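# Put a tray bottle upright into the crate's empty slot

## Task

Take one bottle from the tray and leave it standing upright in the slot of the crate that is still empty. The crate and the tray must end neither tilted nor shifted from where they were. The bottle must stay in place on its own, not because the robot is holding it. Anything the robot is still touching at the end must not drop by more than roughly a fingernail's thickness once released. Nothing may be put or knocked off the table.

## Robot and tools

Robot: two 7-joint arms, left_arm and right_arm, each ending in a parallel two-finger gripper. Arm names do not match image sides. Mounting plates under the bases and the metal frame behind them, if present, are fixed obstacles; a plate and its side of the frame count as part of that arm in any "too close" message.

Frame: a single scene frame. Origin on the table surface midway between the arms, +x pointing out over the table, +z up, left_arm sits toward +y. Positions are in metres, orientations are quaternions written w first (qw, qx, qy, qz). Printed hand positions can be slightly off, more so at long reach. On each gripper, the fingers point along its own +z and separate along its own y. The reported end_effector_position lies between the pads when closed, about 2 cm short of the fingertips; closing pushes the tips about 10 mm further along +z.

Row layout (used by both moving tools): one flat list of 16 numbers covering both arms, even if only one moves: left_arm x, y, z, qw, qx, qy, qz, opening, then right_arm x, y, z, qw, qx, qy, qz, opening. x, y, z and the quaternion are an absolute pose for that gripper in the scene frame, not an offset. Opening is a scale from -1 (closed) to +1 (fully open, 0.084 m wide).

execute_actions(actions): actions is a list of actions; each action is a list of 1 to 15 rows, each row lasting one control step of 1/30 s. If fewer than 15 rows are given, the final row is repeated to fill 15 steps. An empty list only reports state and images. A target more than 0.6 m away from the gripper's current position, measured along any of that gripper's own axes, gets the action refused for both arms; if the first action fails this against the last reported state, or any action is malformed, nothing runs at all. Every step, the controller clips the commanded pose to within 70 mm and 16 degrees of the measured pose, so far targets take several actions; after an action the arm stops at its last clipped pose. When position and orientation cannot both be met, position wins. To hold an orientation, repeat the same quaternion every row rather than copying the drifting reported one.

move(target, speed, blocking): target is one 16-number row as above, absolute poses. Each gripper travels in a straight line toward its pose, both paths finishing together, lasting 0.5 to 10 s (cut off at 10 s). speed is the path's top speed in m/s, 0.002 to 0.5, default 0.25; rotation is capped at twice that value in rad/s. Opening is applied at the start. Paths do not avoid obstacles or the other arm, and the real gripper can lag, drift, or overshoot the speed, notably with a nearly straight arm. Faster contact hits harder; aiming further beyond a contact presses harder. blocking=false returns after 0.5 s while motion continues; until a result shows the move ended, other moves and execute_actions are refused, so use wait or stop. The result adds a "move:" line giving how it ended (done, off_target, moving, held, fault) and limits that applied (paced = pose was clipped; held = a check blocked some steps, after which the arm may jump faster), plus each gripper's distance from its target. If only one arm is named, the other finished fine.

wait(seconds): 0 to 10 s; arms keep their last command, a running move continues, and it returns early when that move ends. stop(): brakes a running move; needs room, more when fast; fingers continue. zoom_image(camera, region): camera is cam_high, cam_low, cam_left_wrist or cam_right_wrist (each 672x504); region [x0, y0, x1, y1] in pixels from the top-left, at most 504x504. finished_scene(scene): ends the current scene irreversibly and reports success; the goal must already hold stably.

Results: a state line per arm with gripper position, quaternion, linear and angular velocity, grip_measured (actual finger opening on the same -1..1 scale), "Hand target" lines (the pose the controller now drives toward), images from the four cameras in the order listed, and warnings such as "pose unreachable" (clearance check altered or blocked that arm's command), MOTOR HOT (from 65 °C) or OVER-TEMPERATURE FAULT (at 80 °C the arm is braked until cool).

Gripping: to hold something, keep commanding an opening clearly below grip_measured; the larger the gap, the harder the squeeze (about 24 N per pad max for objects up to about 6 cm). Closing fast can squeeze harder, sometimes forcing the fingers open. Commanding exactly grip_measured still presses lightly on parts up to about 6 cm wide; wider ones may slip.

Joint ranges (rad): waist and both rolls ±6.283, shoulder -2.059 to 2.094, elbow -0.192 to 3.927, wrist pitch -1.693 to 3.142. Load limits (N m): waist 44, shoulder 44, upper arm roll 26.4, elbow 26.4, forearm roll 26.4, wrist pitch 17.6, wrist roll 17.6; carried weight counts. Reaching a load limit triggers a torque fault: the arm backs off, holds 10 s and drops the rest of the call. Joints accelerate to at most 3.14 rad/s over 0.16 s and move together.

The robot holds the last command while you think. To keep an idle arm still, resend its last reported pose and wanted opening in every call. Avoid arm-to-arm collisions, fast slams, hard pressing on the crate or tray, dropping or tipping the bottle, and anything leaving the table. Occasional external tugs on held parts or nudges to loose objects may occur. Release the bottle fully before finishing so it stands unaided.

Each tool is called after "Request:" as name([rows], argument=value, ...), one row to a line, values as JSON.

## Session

Request:
execute_actions(actions=[])

Scene clock: 0.00 s.
left_arm: end_effector_position=(+0.4682, +0.1329, +0.3471) grip_measured=+1.00 end_effector_quat_wxyz=(-0.094, +0.871, -0.470, -0.110) end_effector_velocity=(-0.000, -0.000, -0.000) end_effector_angular_velocity=(+0.000, +0.001, -0.001) | right_arm: end_effector_position=(+0.2431, -0.6027, +0.3329) grip_measured=+1.00 end_effector_quat_wxyz=(+0.022, +0.985, -0.172, -0.007) end_effector_velocity=(-0.001, -0.000, +0.000) end_effector_angular_velocity=(-0.000, -0.001, -0.002)
Joint positions: left_arm=[-0.539  0.285 -0.052  1.834  0.218  1.758  0.573  0.084] | right_arm=[-0.655 -0.526 -0.048  0.927 -0.068  1.439 -0.445  0.084]
Joint velocities: left_arm=[-0.     0.    -0.001 -0.     0.    -0.     0.001  0.   ] | right_arm=[-0.002 -0.001 -0.    -0.001  0.    -0.    -0.     0.   ]
Hand target (left_arm): +0.468, +0.133, +0.347; -0.094, +0.871, -0.470, -0.110
Hand target (right_arm): +0.243, -0.603, +0.333; +0.022, +0.985, -0.172, -0.007

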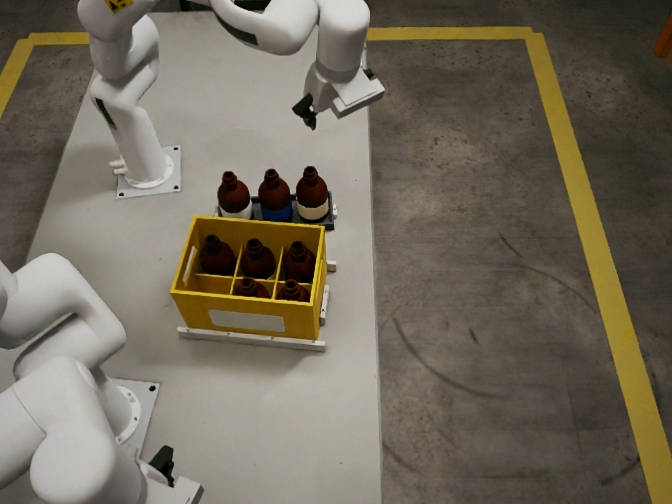

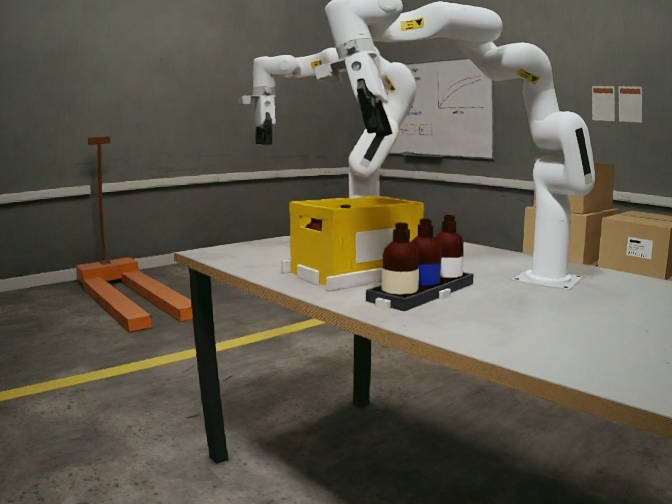

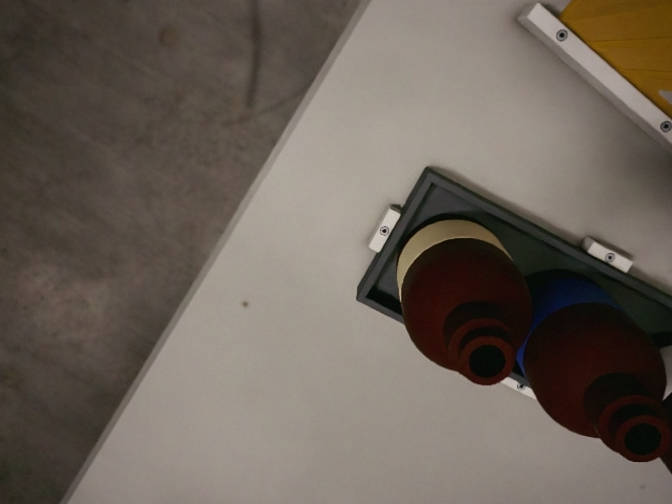

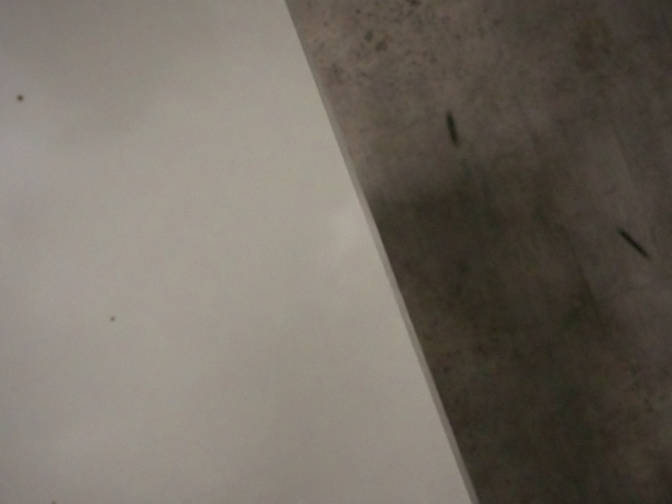

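Request:
move(target=[0.24,0.136,0.26,0,1,0,0,0.4,0.2431,-0.6027,0.3329,0.022,0.985,-0.172,-0.007,1], speed=0.4)

Scene clock: 2.40 s.
left_arm: end_effector_position=(+0.2403, +0.1354, +0.2599) grip_measured=+0.39 end_effector_quat_wxyz=(-0.000, +1.000, -0.000, -0.000) end_effector_velocity=(-0.002, +0.000, -0.000) end_effector_angular_velocity=(-0.001, -0.006, +0.007) | right_arm: end_effector_position=(+0.2431, -0.6027, +0.3329) grip_measured=+1.00 end_effector_quat_wxyz=(+0.022, +0.985, -0.172, -0.007) end_effector_velocity=(-0.000, +0.000, -0.000) end_effector_angular_velocity=(+0.000, +0.001, +0.001)
Joint positions: left_arm=[-0.548 -0.646 -0.13   0.647 -0.081  1.29  -0.473  0.061] | right_arm=[-0.655 -0.527 -0.048  0.926 -0.069  1.438 -0.446  0.084]
Joint velocities: left_arm=[-0.001 -0.014 -0.003 -0.011 -0.002 -0.003 -0.009 -0.   ] | right_arm=[ 0.001 -0.     0.    -0.001 -0.     0.     0.    -0.   ]
Hand target (left_arm): +0.240, +0.135, +0.260; -0.000, +1.000, -0.000, +0.000
Hand target (right_arm): +0.243, -0.603, +0.333; +0.022, +0.985, -0.172, -0.007
Off the commanded pose (left_arm): 0.001 m, 0 deg.
Off the commanded pose (right_arm): 0.000 m, 0 deg.
move: done

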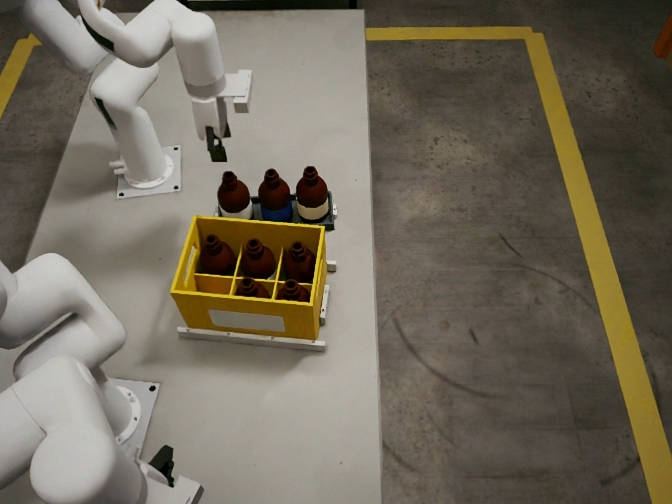

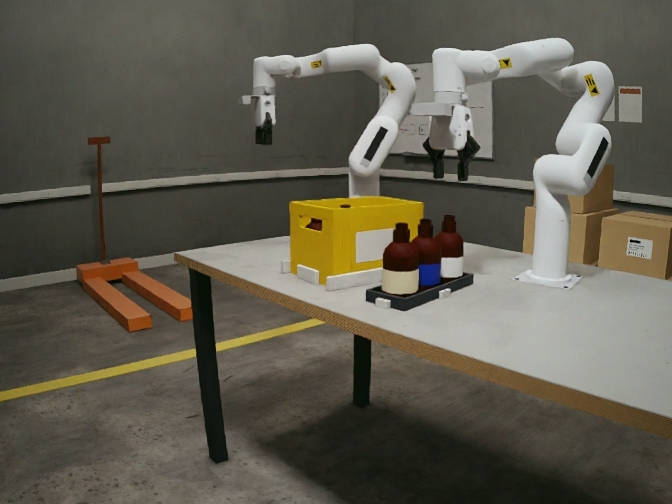

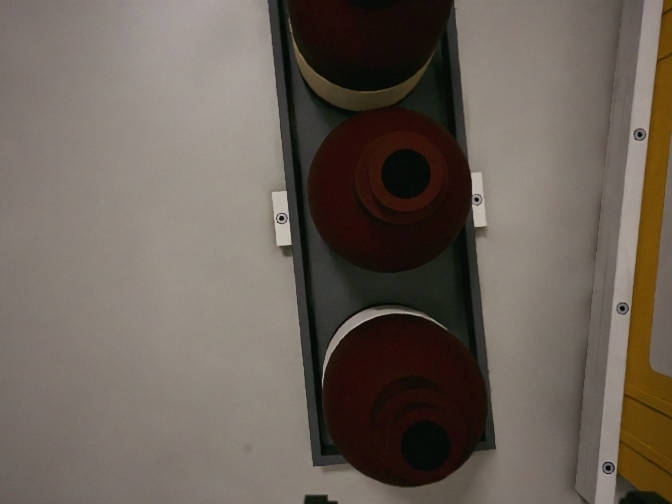

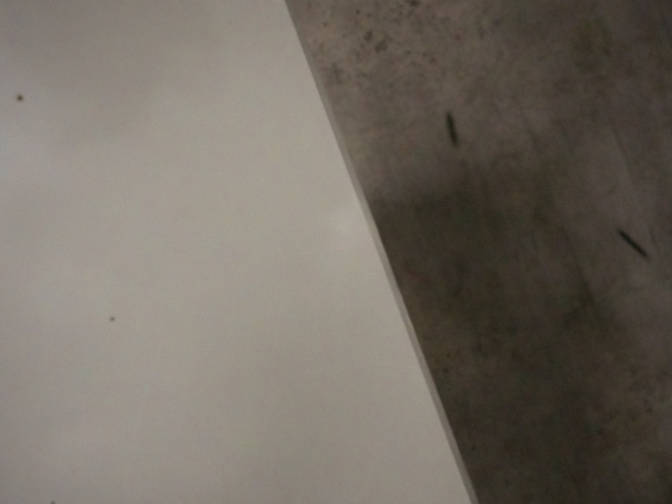

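Request:
move(target=[0.241,0.137,0.147,0,1,0,0,0.2,0.2431,-0.6027,0.3329,0.022,0.985,-0.172,-0.007,1])

Request:
move(target=[0.241,0.137,0.147,0,1,0,0,-0.8,0.2431,-0.6027,0.3329,0.022,0.985,-0.172,-0.007,1])

Request:
move(target=[0.241,0.13,0.345,0,1,0,0,-0.8,0.2431,-0.6027,0.3329,0.022,0.985,-0.172,-0.007,1])

Request:
move(target=[0.212,-0.127,0.345,0,0.9986,-0.052,0,-0.8,0.2431,-0.6027,0.3329,0.022,0.985,-0.172,-0.007,1])

Scene clock: 4.80 s.
left_arm: end_effector_position=(+0.2411, +0.1369, +0.1475) grip_measured=+0.19 end_effector_quat_wxyz=(+0.000, +1.000, -0.000, +0.000) end_effector_velocity=(-0.000, +0.000, -0.003) end_effector_angular_velocity=(+0.002, +0.002, +0.001) | right_arm: end_effector_position=(+0.2431, -0.6027, +0.3329) grip_measured=+1.00 end_effector_quat_wxyz=(+0.022, +0.985, -0.172, -0.007) end_effector_velocity=(+0.000, -0.000, +0.000) end_effector_angular_velocity=(-0.001, -0.001, -0.000)
Joint positions: left_arm=[-0.551 -0.53  -0.156  0.39  -0.099  0.916 -0.469  0.052] | right_arm=[-0.655 -0.527 -0.048  0.926 -0.069  1.438 -0.446  0.084]
Joint velocities: left_arm=[ 0.     0.009 -0.001 -0.003  0.    -0.009 -0.002 -0.   ] | right_arm=[-0.001  0.001  0.001  0.001  0.    -0.     0.     0.   ]
Hand target (left_arm): +0.241, +0.137, +0.147; +0.000, +1.000, -0.000, -0.000
Hand target (right_arm): +0.243, -0.603, +0.333; +0.022, +0.985, -0.172, -0.007
Off the commanded pose (left_arm): 0.000 m, 0 deg.
Off the commanded pose (right_arm): 0.000 m, 0 deg.
move: done

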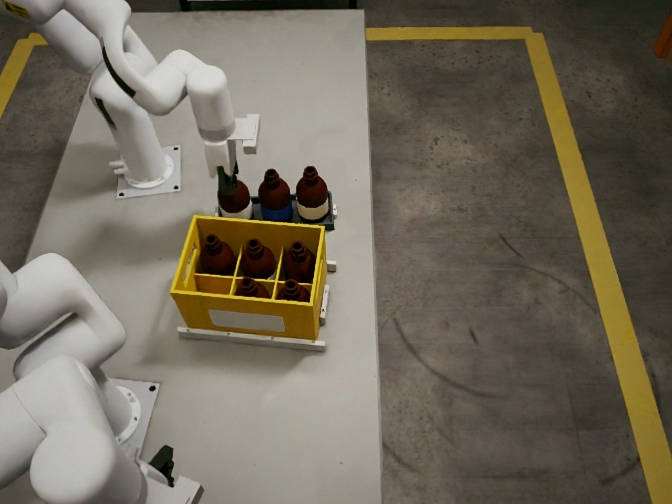

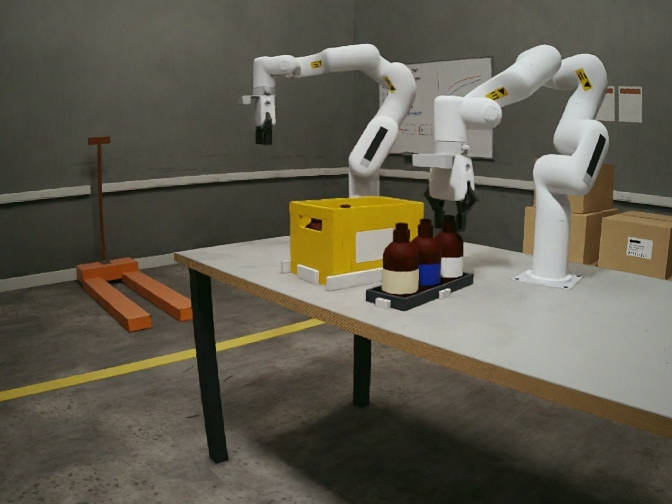

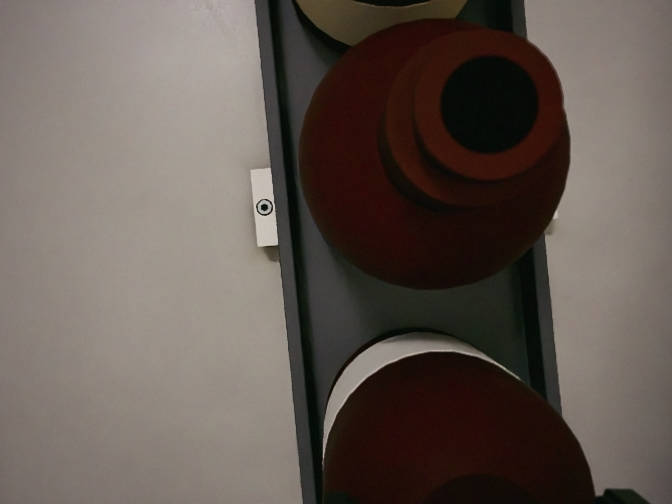

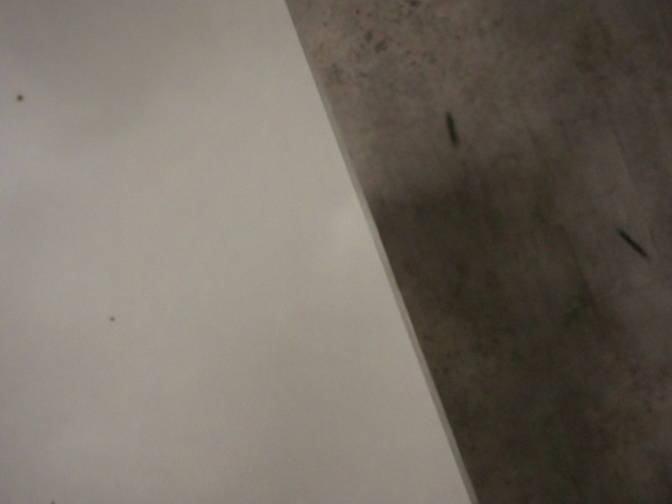

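Scene clock: 5.50 s.
left_arm: end_effector_position=(+0.2412, +0.1368, +0.1473) grip_measured=-0.25 end_effector_quat_wxyz=(+0.000, +1.000, -0.000, +0.000) end_effector_velocity=(+0.000, -0.000, +0.000) end_effector_angular_velocity=(-0.000, -0.001, +0.000) | right_arm: end_effector_position=(+0.2431, -0.6027, +0.3329) grip_measured=+1.00 end_effector_quat_wxyz=(+0.022, +0.985, -0.172, -0.007) end_effector_velocity=(+0.000, -0.000, +0.000) end_effector_angular_velocity=(-0.000, -0.000, +0.000)
Joint positions: left_arm=[-0.55  -0.529 -0.156  0.39  -0.099  0.915 -0.469  0.033] | right_arm=[-0.655 -0.527 -0.048  0.926 -0.069  1.438 -0.446  0.084]
Joint velocities: left_arm=[ 0.    -0.001 -0.    -0.     0.    -0.    -0.     0.   ] | right_arm=[-0. -0.  0.  0. -0. -0. -0. -0.]
Hand target (left_arm): +0.241, +0.137, +0.147; +0.000, +1.000, -0.000, -0.000
Hand target (right_arm): +0.243, -0.603, +0.333; +0.022, +0.985, -0.172, -0.007
Off the commanded pose (left_arm): 0.000 m, 0 deg.
Off the commanded pose (right_arm): 0.000 m, 0 deg.
move: done

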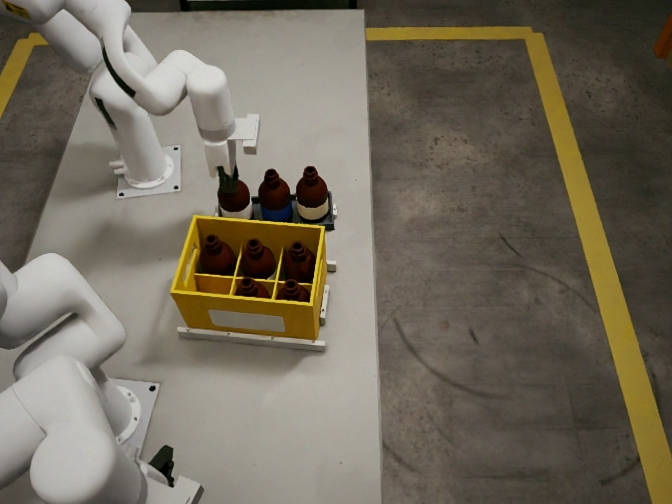

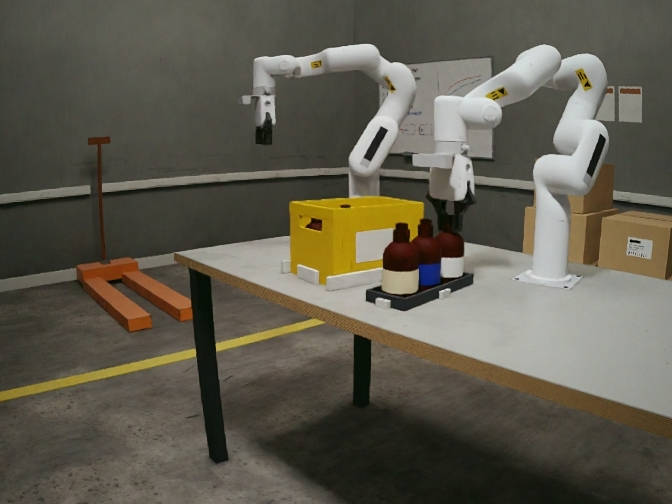

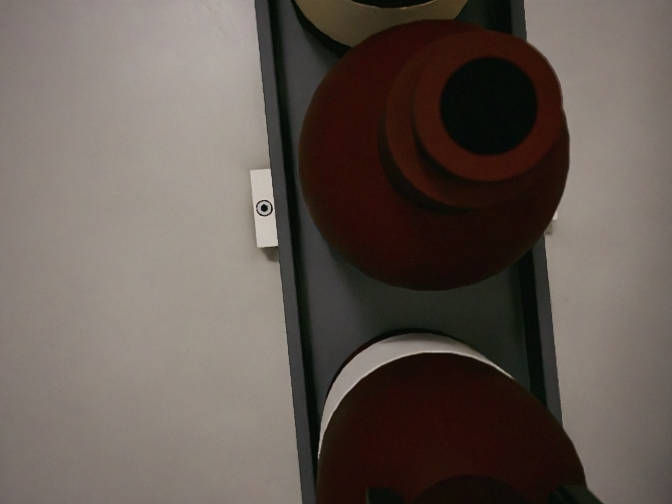

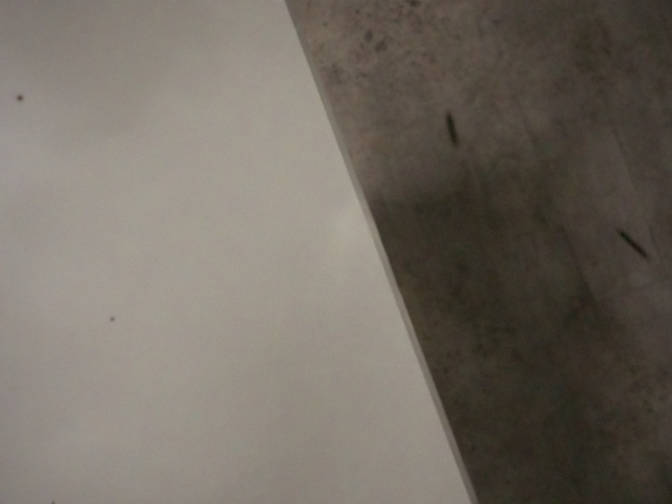

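Scene clock: 7.23 s.
left_arm: end_effector_position=(+0.2411, +0.1300, +0.3453) grip_measured=-0.25 end_effector_quat_wxyz=(+0.000, +1.000, +0.000, +0.000) end_effector_velocity=(+0.000, +0.000, -0.000) end_effector_angular_velocity=(+0.001, +0.002, -0.001) | right_arm: end_effector_position=(+0.2431, -0.6027, +0.3329) grip_measured=+1.00 end_effector_quat_wxyz=(+0.022, +0.985, -0.172, -0.007) end_effector_velocity=(+0.000, +0.001, +0.000) end_effector_angular_velocity=(+0.000, -0.000, +0.002)
Joint positions: left_arm=[-0.545 -0.618 -0.124  0.908 -0.072  1.522 -0.487  0.033] | right_arm=[-0.655 -0.527 -0.048  0.926 -0.069  1.438 -0.446  0.084]
Joint velocities: left_arm=[ 0.001  0.001  0.     0.     0.001  0.001  0.001 -0.   ] | right_arm=[ 0.002 -0.001 -0.    -0.001  0.     0.     0.    -0.   ]
Hand target (left_arm): +0.241, +0.130, +0.345; -0.000, +1.000, +0.000, +0.000
Hand target (right_arm): +0.243, -0.603, +0.333; +0.022, +0.985, -0.172, -0.007
Off the commanded pose (left_arm): 0.000 m, 0 deg.
Off the commanded pose (right_arm): 0.000 m, 0 deg.
move: done

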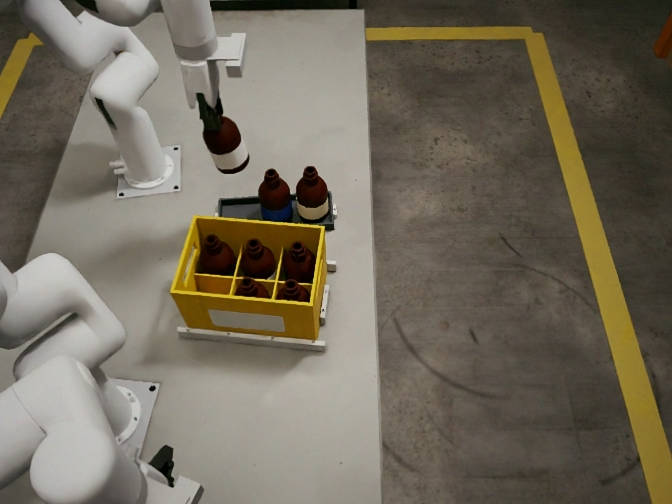

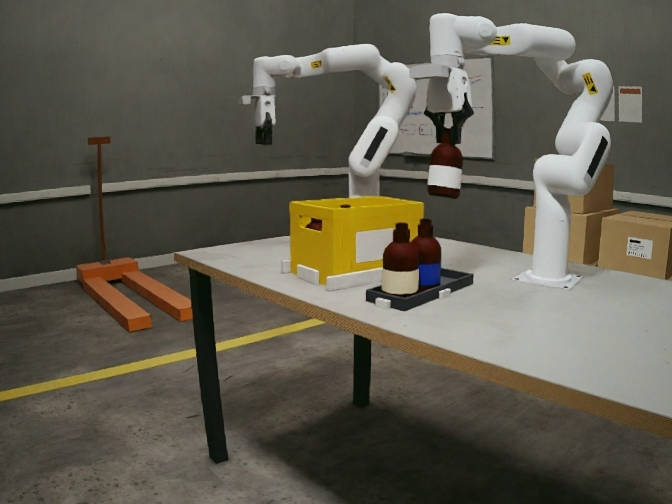

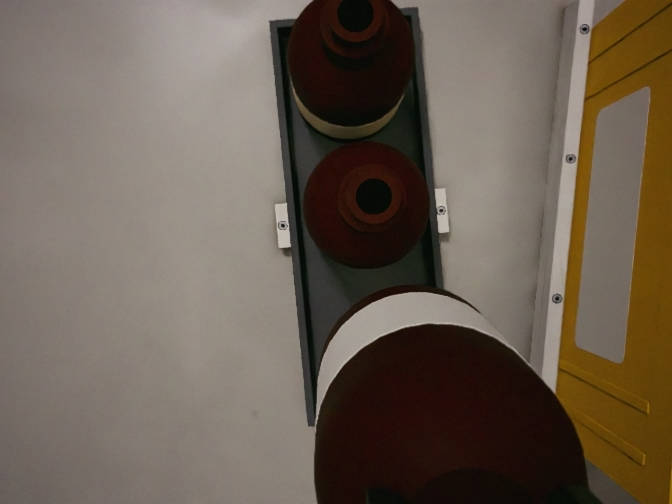

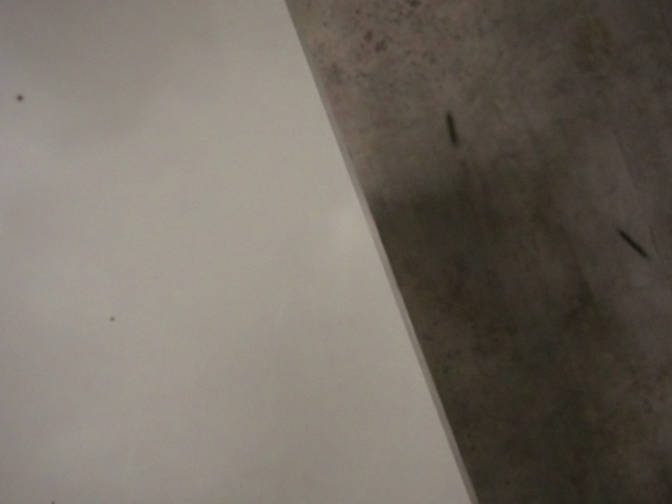

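Scene clock: 8.90 s.
left_arm: end_effector_position=(+0.2128, -0.1270, +0.3452) grip_measured=-0.25 end_effector_quat_wxyz=(+0.001, +0.999, -0.052, +0.000) end_effector_velocity=(-0.000, -0.002, -0.001) end_effector_angular_velocity=(+0.004, +0.001, +0.000) | right_arm: end_effector_position=(+0.2431, -0.6027, +0.3329) grip_measured=+1.00 end_effector_quat_wxyz=(+0.022, +0.985, -0.172, -0.007) end_effector_velocity=(-0.000, -0.000, -0.000) end_effector_angular_velocity=(+0.000, +0.000, -0.002)
Joint positions: left_arm=[-0.697 -0.023 -0.532  1.43  -0.012  1.448 -0.969  0.033] | right_arm=[-0.655 -0.527 -0.048  0.926 -0.069  1.438 -0.446  0.084]
Joint velocities: left_arm=[-0.003  0.011 -0.003  0.01   0.006  0.004 -0.007 -0.   ] | right_arm=[-0.002  0.     0.     0.    -0.     0.     0.     0.   ]
Hand target (left_arm): +0.213, -0.127, +0.345; +0.000, +0.999, -0.052, +0.000
Hand target (right_arm): +0.243, -0.603, +0.333; +0.022, +0.985, -0.172, -0.007
Off the commanded pose (left_arm): 0.001 m, 0 deg.
Off the commanded pose (right_arm): 0.000 m, 0 deg.
move: done

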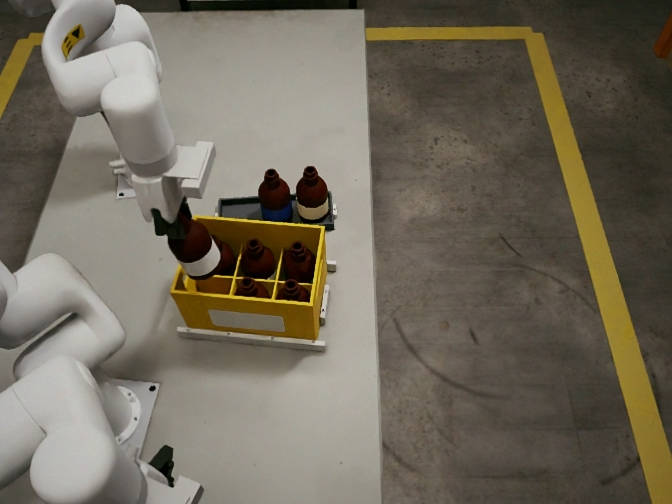

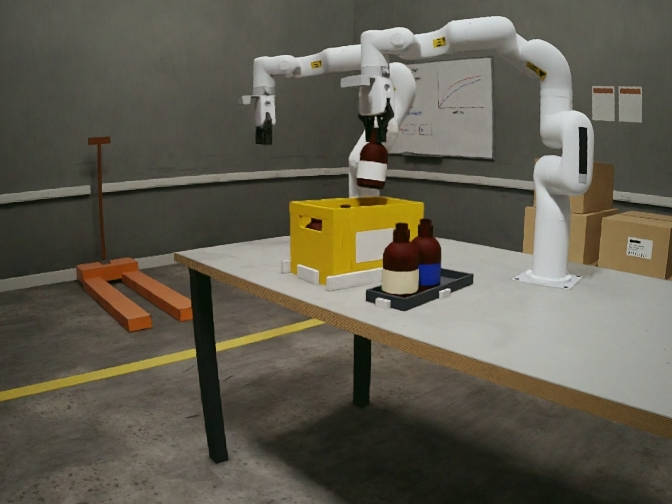

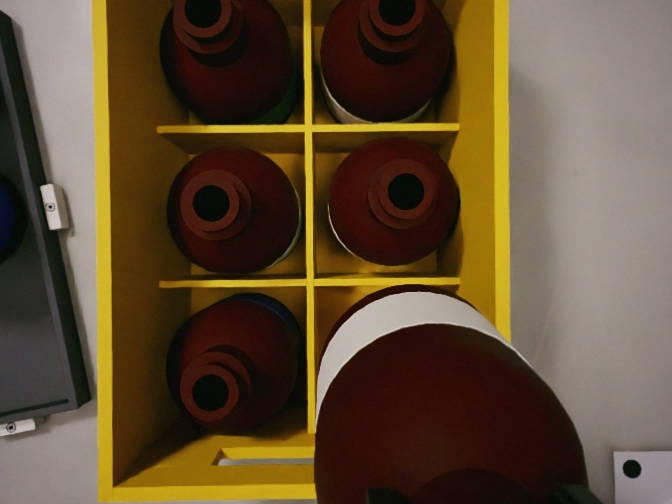

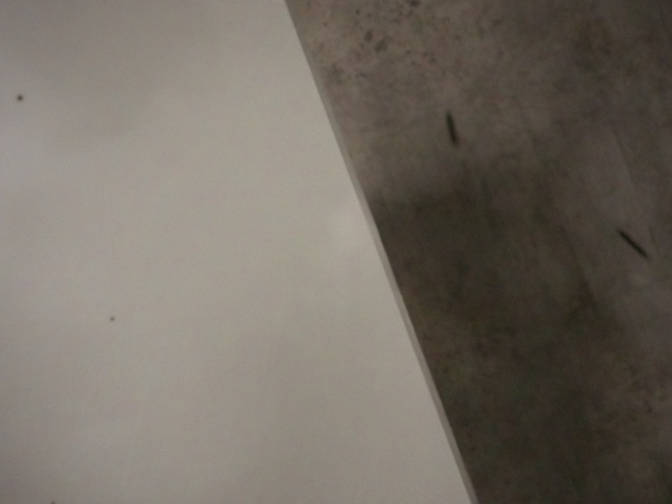

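Request:
move(target=[0.218,-0.126,0.26,-0.0036,0.9962,-0.052,-0.07,-0.9,0.2431,-0.6027,0.3329,0.022,0.985,-0.172,-0.007,1], speed=0.12)

Scene clock: 10.67 s.
left_arm: end_effector_position=(+0.2179, -0.1262, +0.2607) grip_measured=-0.25 end_effector_quat_wxyz=(-0.003, +0.996, -0.052, -0.069) end_effector_velocity=(+0.001, +0.001, -0.005) end_effector_angular_velocity=(+0.005, +0.008, +0.002) | right_arm: end_effector_position=(+0.2431, -0.6027, +0.3329) grip_measured=+1.00 end_effector_quat_wxyz=(+0.022, +0.985, -0.172, -0.007) end_effector_velocity=(+0.000, +0.000, -0.001) end_effector_angular_velocity=(+0.001, +0.001, +0.001)
Joint positions: left_arm=[-0.677  0.069 -0.512  1.294 -0.081  1.317 -0.906  0.033] | right_arm=[-0.655 -0.527 -0.048  0.926 -0.069  1.438 -0.446  0.084]
Joint velocities: left_arm=[ 0.002  0.007  0.002 -0.006 -0.001 -0.003  0.002  0.   ] | right_arm=[ 0.001  0.    -0.    -0.001 -0.     0.     0.     0.   ]
Hand target (left_arm): +0.218, -0.126, +0.260; -0.003, +0.996, -0.052, -0.070
Hand target (right_arm): +0.243, -0.603, +0.333; +0.022, +0.985, -0.172, -0.007
Off the commanded pose (left_arm): 0.001 m, 0 deg.
Off the commanded pose (right_arm): 0.000 m, 0 deg.
move: done

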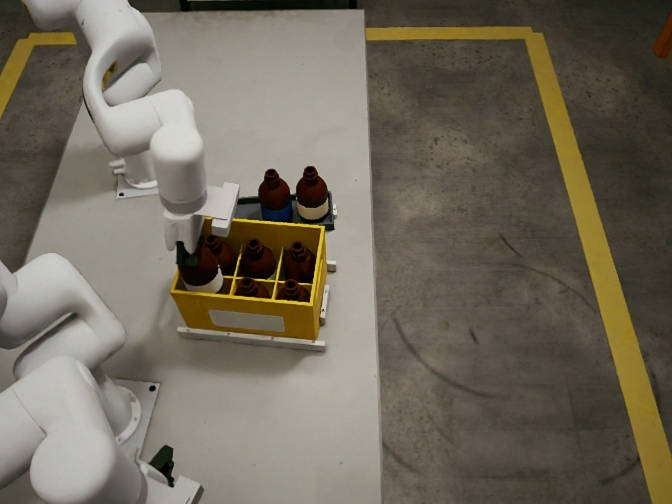

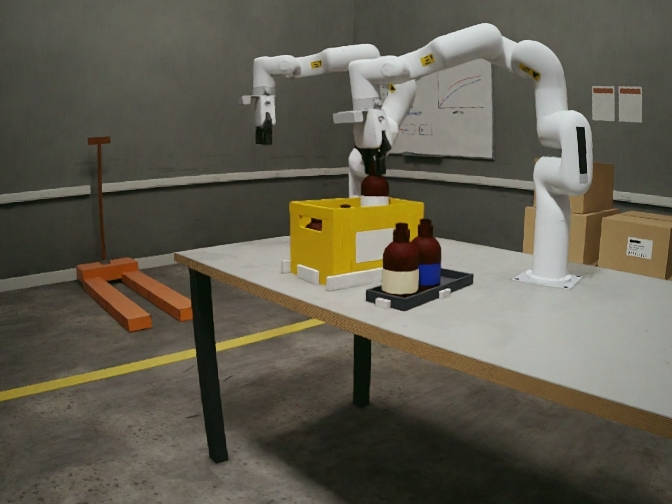

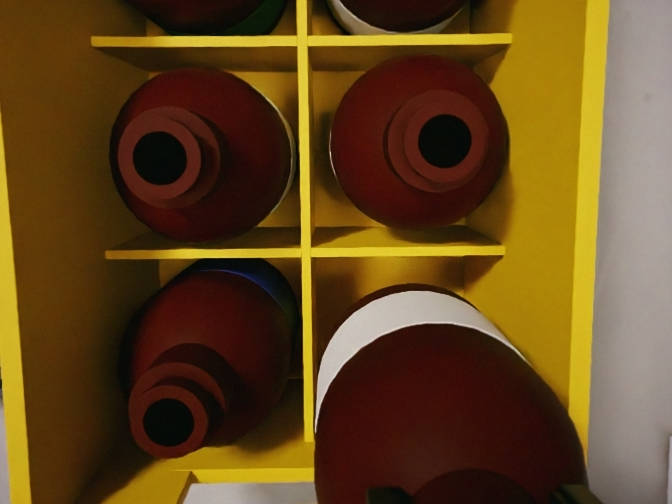

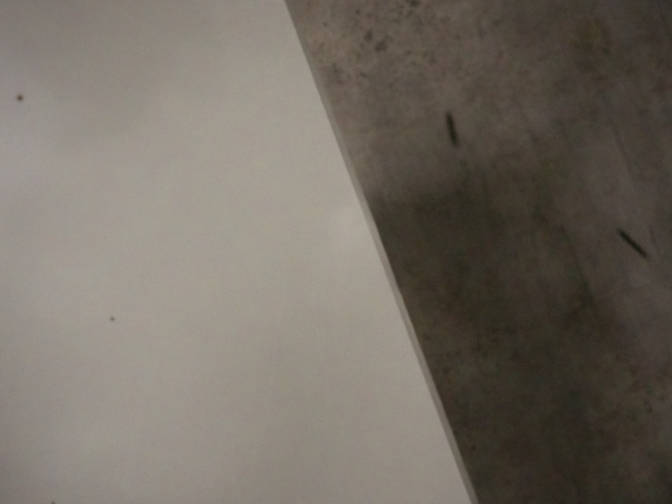

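Request:
move(target=[0.219,-0.127,0.154,-0.0036,0.9962,-0.052,-0.07,-0.9,0.2431,-0.6027,0.3329,0.022,0.985,-0.172,-0.007,1], speed=0.09)

Scene clock: 12.60 s.
left_arm: end_effector_position=(+0.2190, -0.1272, +0.1547) grip_measured=-0.25 end_effector_quat_wxyz=(-0.003, +0.996, -0.052, -0.070) end_effector_velocity=(+0.000, +0.000, -0.003) end_effector_angular_velocity=(-0.000, -0.001, -0.002) | right_arm: end_effector_position=(+0.2431, -0.6027, +0.3329) grip_measured=+1.00 end_effector_quat_wxyz=(+0.022, +0.985, -0.172, -0.007) end_effector_velocity=(+0.000, -0.000, +0.000) end_effector_angular_velocity=(-0.001, -0.000, +0.001)
Joint positions: left_arm=[-0.692  0.178 -0.509  1.101 -0.031  1.028 -0.92   0.033] | right_arm=[-0.655 -0.527 -0.048  0.926 -0.069  1.438 -0.446  0.084]
Joint velocities: left_arm=[-0.001  0.004  0.    -0.004  0.003 -0.008 -0.    -0.   ] | right_arm=[ 0.     0.     0.     0.001  0.     0.    -0.    -0.   ]
Hand target (left_arm): +0.219, -0.127, +0.154; -0.004, +0.996, -0.052, -0.070
Hand target (right_arm): +0.243, -0.603, +0.333; +0.022, +0.985, -0.172, -0.007
Off the commanded pose (left_arm): 0.001 m, 0 deg.
Off the commanded pose (right_arm): 0.000 m, 0 deg.
move: done

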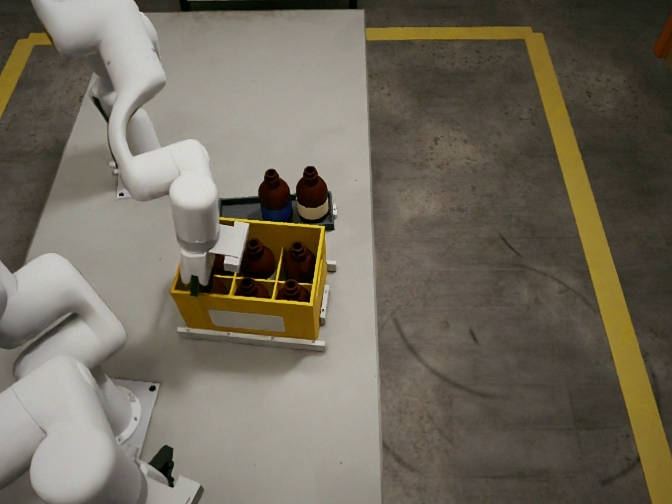

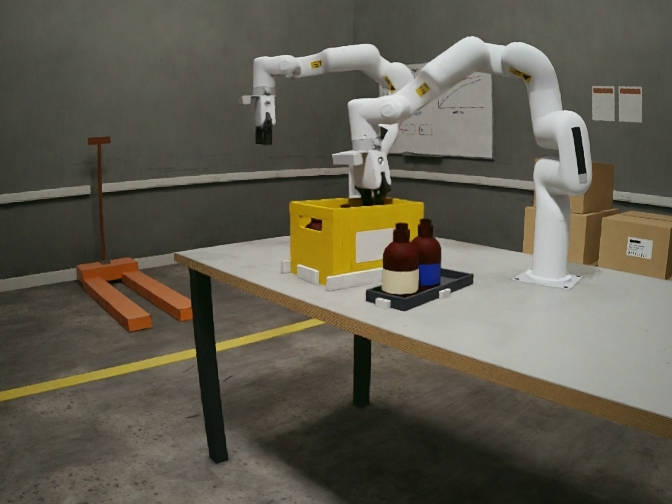

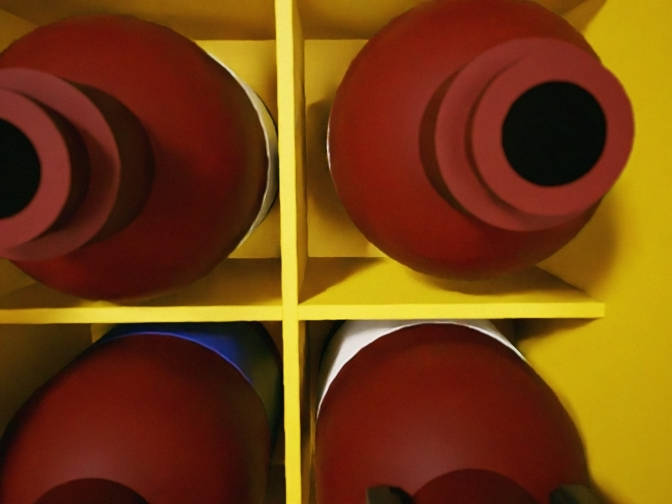

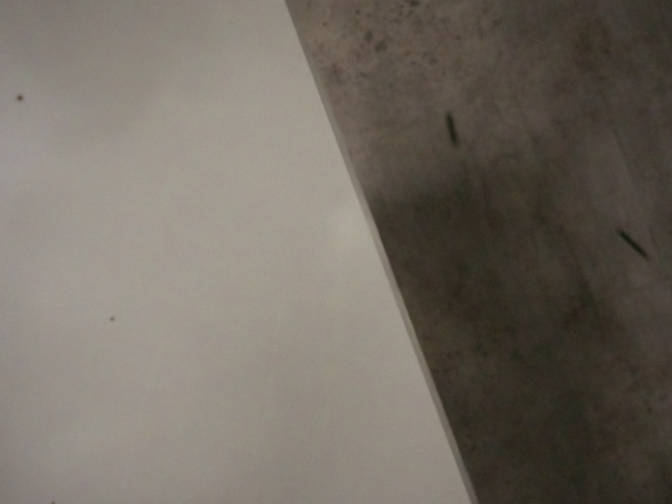

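Request:
execute_actions([
  [[0.219,-0.127,0.152,-0.0036,0.9962,-0.052,-0.07,0.03,0.2431,-0.6027,0.3329,0.022,0.985,-0.172,-0.007,1]],
])

Request:
move(target=[0.219,-0.127,0.25,-0.0036,0.9962,-0.052,-0.07,0.03,0.2431,-0.6027,0.3329,0.022,0.985,-0.172,-0.007,1])

Scene clock: 13.57 s.
left_arm: end_effector_position=(+0.2190, -0.1271, +0.1521) grip_measured=+0.02 end_effector_quat_wxyz=(-0.004, +0.996, -0.052, -0.070) end_effector_velocity=(-0.000, +0.000, -0.001) end_effector_angular_velocity=(+0.001, +0.001, +0.001) | right_arm: end_effector_position=(+0.2431, -0.6027, +0.3329) grip_measured=+1.00 end_effector_quat_wxyz=(+0.022, +0.985, -0.172, -0.007) end_effector_velocity=(-0.000, -0.000, +0.001) end_effector_angular_velocity=(-0.001, -0.001, -0.001)
Joint positions: left_arm=[-0.693  0.182 -0.508  1.098 -0.029  1.022 -0.921  0.045] | right_arm=[-0.655 -0.527 -0.048  0.926 -0.069  1.438 -0.446  0.084]
Joint velocities: left_arm=[-0.     0.001  0.001 -0.001  0.    -0.    -0.001 -0.   ] | right_arm=[-0.002  0.     0.     0.002 -0.     0.     0.    -0.   ]
Hand target (left_arm): +0.219, -0.127, +0.152; -0.004, +0.996, -0.052, -0.070
Hand target (right_arm): +0.243, -0.603, +0.333; +0.022, +0.985, -0.172, -0.007
Off the commanded pose (left_arm): 0.000 m, 0 deg.
Off the commanded pose (right_arm): 0.000 m, 0 deg.

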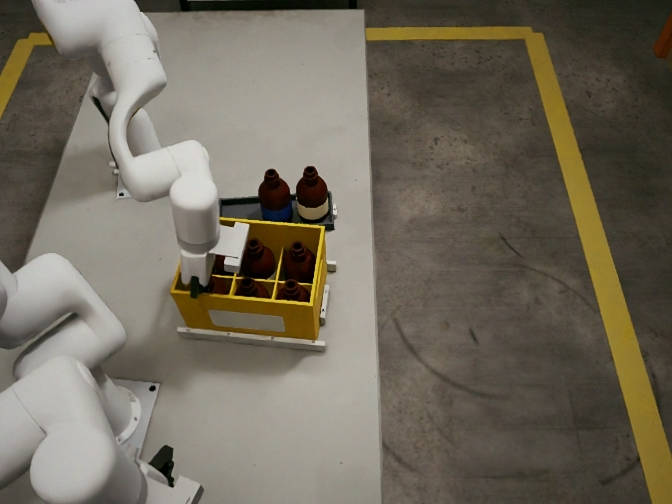

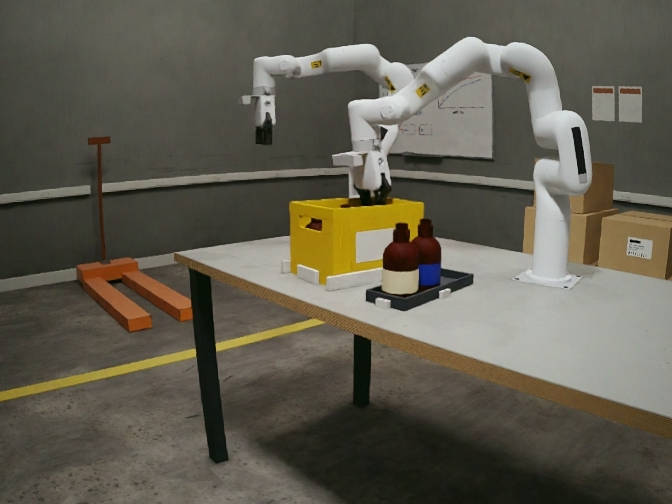

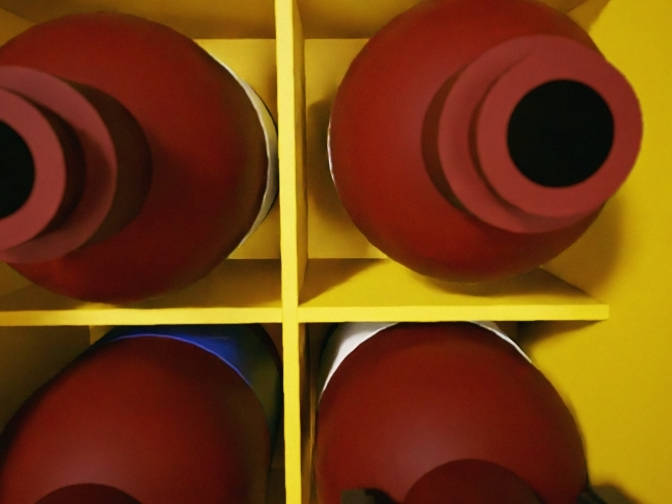

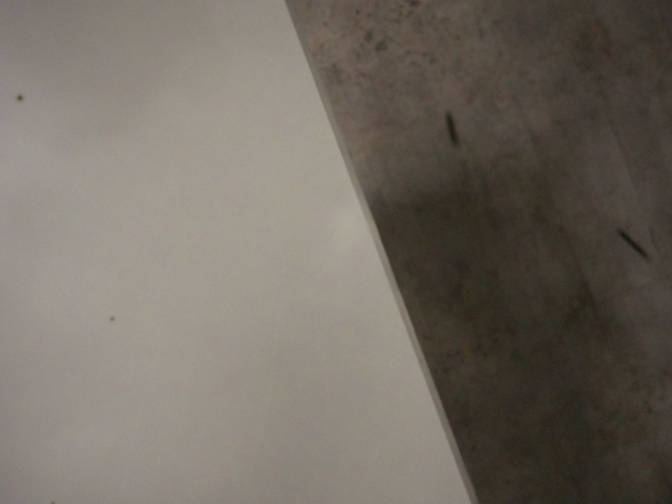

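Scene clock: 14.57 s.
left_arm: end_effector_position=(+0.2190, -0.1269, +0.2496) grip_measured=+0.02 end_effector_quat_wxyz=(-0.004, +0.996, -0.052, -0.070) end_effector_velocity=(+0.000, -0.001, +0.003) end_effector_angular_velocity=(-0.003, -0.001, -0.002) | right_arm: end_effector_position=(+0.2431, -0.6027, +0.3329) grip_measured=+1.00 end_effector_quat_wxyz=(+0.022, +0.985, -0.172, -0.007) end_effector_velocity=(-0.000, -0.000, +0.000) end_effector_angular_velocity=(-0.000, -0.001, -0.000)
Joint positions: left_arm=[-0.678  0.081 -0.513  1.275 -0.076  1.29  -0.907  0.045] | right_arm=[-0.655 -0.527 -0.048  0.926 -0.069  1.438 -0.446  0.084]
Joint velocities: left_arm=[ 0.    -0.002 -0.     0.006 -0.001  0.005  0.002 -0.   ] | right_arm=[-0. -0.  0.  0.  0. -0. -0.  0.]
Hand target (left_arm): +0.219, -0.127, +0.250; -0.004, +0.996, -0.052, -0.070
Hand target (right_arm): +0.243, -0.603, +0.333; +0.022, +0.985, -0.172, -0.007
Off the commanded pose (left_arm): 0.000 m, 0 deg.
Off the commanded pose (right_arm): 0.000 m, 0 deg.
move: done

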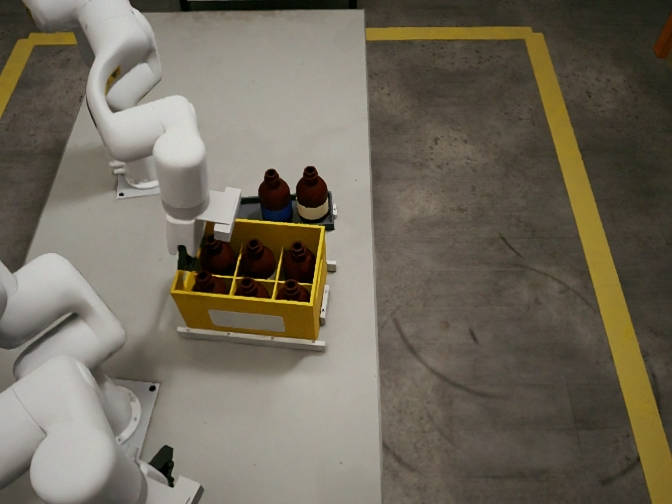

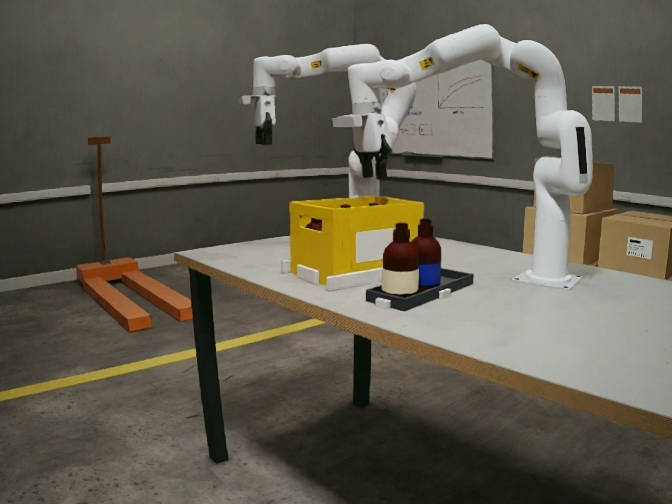

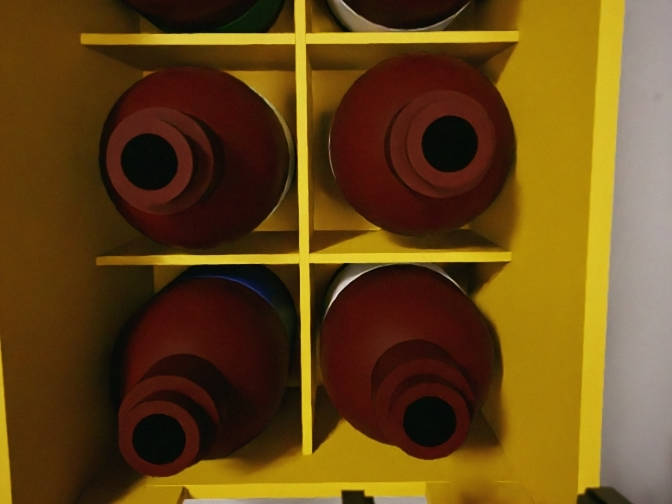

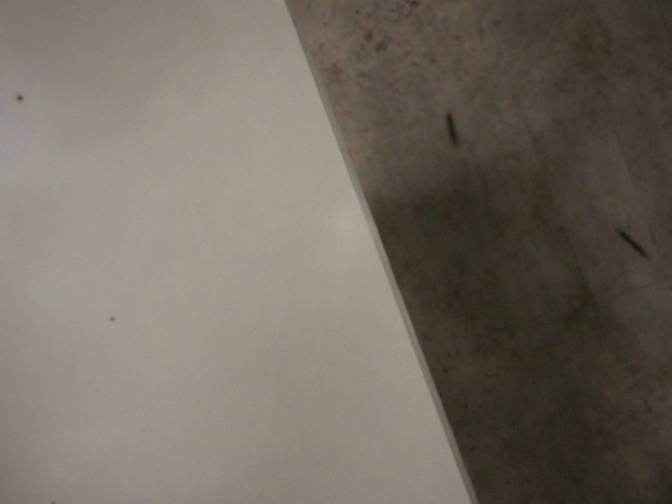

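Request:
finished_scene(scene=2)

The scene is finished: the task was done.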